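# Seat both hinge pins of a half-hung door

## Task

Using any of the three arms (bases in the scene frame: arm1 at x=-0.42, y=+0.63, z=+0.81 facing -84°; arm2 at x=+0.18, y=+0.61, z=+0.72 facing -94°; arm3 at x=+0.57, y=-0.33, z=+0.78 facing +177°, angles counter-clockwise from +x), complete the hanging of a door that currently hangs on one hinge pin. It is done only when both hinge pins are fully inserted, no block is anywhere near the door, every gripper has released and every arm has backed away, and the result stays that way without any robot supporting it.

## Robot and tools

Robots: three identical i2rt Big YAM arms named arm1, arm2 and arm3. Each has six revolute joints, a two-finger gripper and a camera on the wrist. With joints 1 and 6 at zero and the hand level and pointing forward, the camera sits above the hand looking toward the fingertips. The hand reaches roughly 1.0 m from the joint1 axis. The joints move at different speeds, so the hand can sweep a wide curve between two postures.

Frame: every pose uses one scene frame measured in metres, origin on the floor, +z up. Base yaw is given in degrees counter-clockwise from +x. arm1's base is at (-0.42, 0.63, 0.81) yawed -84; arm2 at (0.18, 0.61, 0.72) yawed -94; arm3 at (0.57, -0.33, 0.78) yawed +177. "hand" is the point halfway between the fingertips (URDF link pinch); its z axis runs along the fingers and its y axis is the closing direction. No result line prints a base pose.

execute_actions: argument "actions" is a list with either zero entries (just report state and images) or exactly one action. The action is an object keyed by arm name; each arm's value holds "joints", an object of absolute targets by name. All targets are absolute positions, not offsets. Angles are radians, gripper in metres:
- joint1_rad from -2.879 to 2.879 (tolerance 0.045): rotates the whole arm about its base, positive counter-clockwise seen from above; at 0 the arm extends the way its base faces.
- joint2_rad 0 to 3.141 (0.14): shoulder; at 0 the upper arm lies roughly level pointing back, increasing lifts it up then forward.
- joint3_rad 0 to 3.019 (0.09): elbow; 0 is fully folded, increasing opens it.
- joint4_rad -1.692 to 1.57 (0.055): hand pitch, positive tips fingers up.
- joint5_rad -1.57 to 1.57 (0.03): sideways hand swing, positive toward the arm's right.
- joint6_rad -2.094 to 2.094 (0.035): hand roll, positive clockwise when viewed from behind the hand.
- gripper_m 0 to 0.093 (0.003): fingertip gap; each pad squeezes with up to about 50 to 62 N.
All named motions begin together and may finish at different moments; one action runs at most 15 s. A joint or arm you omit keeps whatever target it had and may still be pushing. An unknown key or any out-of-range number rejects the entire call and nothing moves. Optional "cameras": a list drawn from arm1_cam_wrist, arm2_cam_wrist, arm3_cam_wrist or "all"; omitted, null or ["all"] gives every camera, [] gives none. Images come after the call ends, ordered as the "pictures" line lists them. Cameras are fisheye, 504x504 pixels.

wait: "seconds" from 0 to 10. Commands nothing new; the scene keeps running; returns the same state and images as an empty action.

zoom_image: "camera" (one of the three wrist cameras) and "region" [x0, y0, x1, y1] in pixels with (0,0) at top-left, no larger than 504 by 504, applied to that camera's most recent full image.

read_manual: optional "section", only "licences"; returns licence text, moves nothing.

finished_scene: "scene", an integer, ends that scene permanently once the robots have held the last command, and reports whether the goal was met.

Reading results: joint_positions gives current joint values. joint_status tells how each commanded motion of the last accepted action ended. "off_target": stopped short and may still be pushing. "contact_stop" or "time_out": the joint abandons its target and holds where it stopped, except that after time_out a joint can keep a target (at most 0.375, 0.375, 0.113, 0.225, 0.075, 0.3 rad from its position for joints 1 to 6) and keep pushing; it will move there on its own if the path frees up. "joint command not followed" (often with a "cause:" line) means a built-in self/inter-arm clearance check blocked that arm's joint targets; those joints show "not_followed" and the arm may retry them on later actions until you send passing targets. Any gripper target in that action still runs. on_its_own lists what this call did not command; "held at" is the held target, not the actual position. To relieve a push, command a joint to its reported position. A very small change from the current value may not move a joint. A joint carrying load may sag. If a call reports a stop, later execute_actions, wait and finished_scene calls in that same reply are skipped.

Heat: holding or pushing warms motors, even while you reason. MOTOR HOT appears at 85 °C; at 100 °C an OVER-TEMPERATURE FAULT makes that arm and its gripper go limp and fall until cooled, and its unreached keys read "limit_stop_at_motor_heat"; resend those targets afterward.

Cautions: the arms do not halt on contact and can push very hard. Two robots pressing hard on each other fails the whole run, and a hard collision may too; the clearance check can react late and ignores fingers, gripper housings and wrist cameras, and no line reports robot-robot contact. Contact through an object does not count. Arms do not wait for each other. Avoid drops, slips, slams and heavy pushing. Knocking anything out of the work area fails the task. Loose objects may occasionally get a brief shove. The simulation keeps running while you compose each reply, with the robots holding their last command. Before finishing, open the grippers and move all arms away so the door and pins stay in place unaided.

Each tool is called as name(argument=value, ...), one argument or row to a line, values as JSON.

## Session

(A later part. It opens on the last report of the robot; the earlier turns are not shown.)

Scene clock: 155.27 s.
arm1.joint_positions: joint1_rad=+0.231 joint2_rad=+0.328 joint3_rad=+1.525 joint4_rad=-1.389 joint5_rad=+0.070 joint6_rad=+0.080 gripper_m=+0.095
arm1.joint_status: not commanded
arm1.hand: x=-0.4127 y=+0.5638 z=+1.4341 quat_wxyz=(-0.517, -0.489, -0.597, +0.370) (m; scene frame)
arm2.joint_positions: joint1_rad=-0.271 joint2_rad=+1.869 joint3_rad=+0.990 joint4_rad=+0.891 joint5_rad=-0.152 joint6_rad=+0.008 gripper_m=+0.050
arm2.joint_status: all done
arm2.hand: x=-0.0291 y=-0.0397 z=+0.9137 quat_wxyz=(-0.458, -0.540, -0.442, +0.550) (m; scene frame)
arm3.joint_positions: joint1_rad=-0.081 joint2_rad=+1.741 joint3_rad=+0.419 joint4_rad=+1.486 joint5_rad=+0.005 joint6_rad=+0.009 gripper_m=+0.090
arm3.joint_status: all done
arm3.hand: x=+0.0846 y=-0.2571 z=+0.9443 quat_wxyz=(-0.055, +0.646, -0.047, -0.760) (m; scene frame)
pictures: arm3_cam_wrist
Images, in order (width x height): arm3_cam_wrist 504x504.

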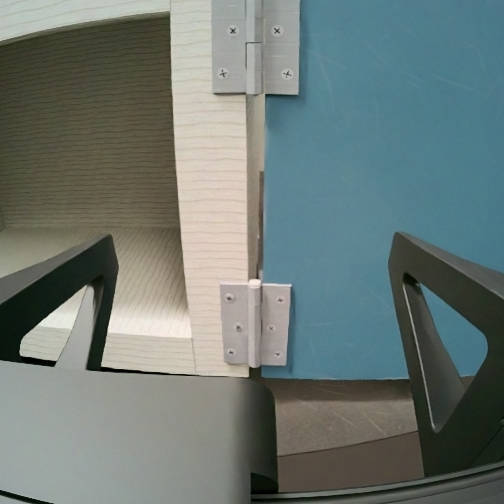

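execute_actions(
  actions=[
    {"arm3":{"joints":{"joint2_rad":1.3,"joint3_rad":0.4,"joint4_rad":1.3}},"arm2":{"joints":{"joint2_rad":1.4,"joint3_rad":0.4,"joint4_rad":1.0}}},
  ],
  cameras=["arm2_cam_wrist","arm3_cam_wrist"],
)

zoom_image(
  camera="arm3_cam_wrist",
  region=[130, 100, 380, 380],
)

Scene clock: 158.93 s.
arm1.joint_positions: joint1_rad=+0.231 joint2_rad=+0.328 joint3_rad=+1.525 joint4_rad=-1.389 joint5_rad=+0.070 joint6_rad=+0.080 gripper_m=+0.095
arm1.joint_status: not commanded
arm1.hand: x=-0.4127 y=+0.5638 z=+1.4341 quat_wxyz=(-0.517, -0.489, -0.597, +0.370) (m; scene frame)
arm2.joint_positions: joint1_rad=-0.271 joint2_rad=+1.390 joint3_rad=+0.395 joint4_rad=+0.985 joint5_rad=-0.152 joint6_rad=+0.008 gripper_m=+0.050
arm2.joint_status: all done
arm2.hand: x=+0.0425 y=+0.1613 z=+0.9221 quat_wxyz=(-0.454, -0.547, -0.446, +0.544) (m; scene frame)
arm3.joint_positions: joint1_rad=-0.081 joint2_rad=+1.296 joint3_rad=+0.396 joint4_rad=+1.313 joint5_rad=+0.005 joint6_rad=+0.009 gripper_m=+0.090
arm3.joint_status: all done
arm3.hand: x=+0.1259 y=-0.2643 z=+1.0953 quat_wxyz=(-0.059, +0.547, -0.040, -0.834) (m; scene frame)
pictures: arm2_cam_wrist, arm3_cam_wrist
Images, in order (width x height): arm2_cam_wrist 504x504, arm3_cam_wrist 504x504.

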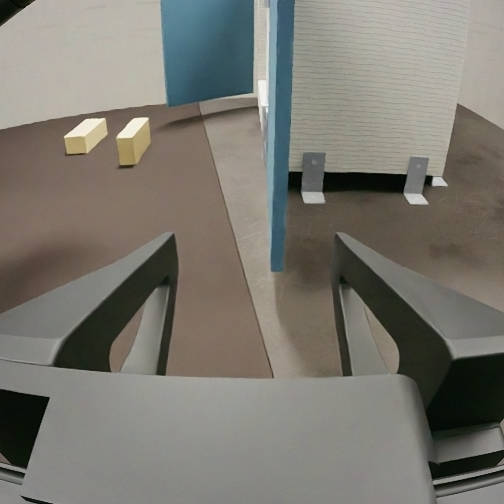

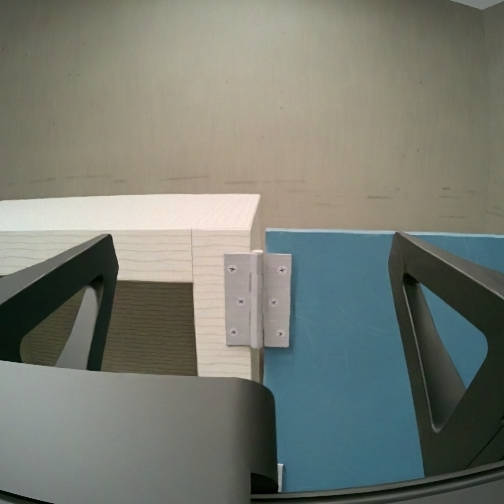

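Region (130, 100, 380, 380) of arm3_cam_wrist's 504x504 image, scaled by 1.800, with more detail than that image has; it fills the left 450 columns of this view, and the rest is white.

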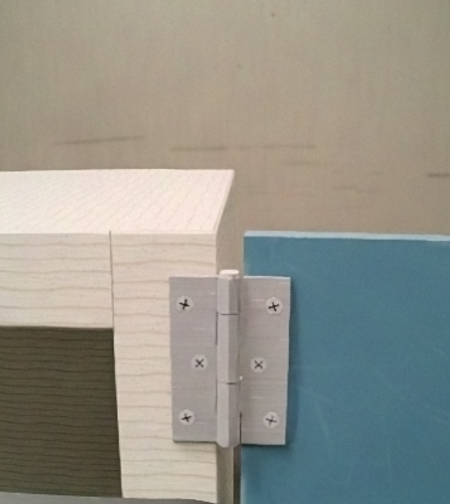

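finished_scene(
  scene=1,
)

The scene is finished: the task was done.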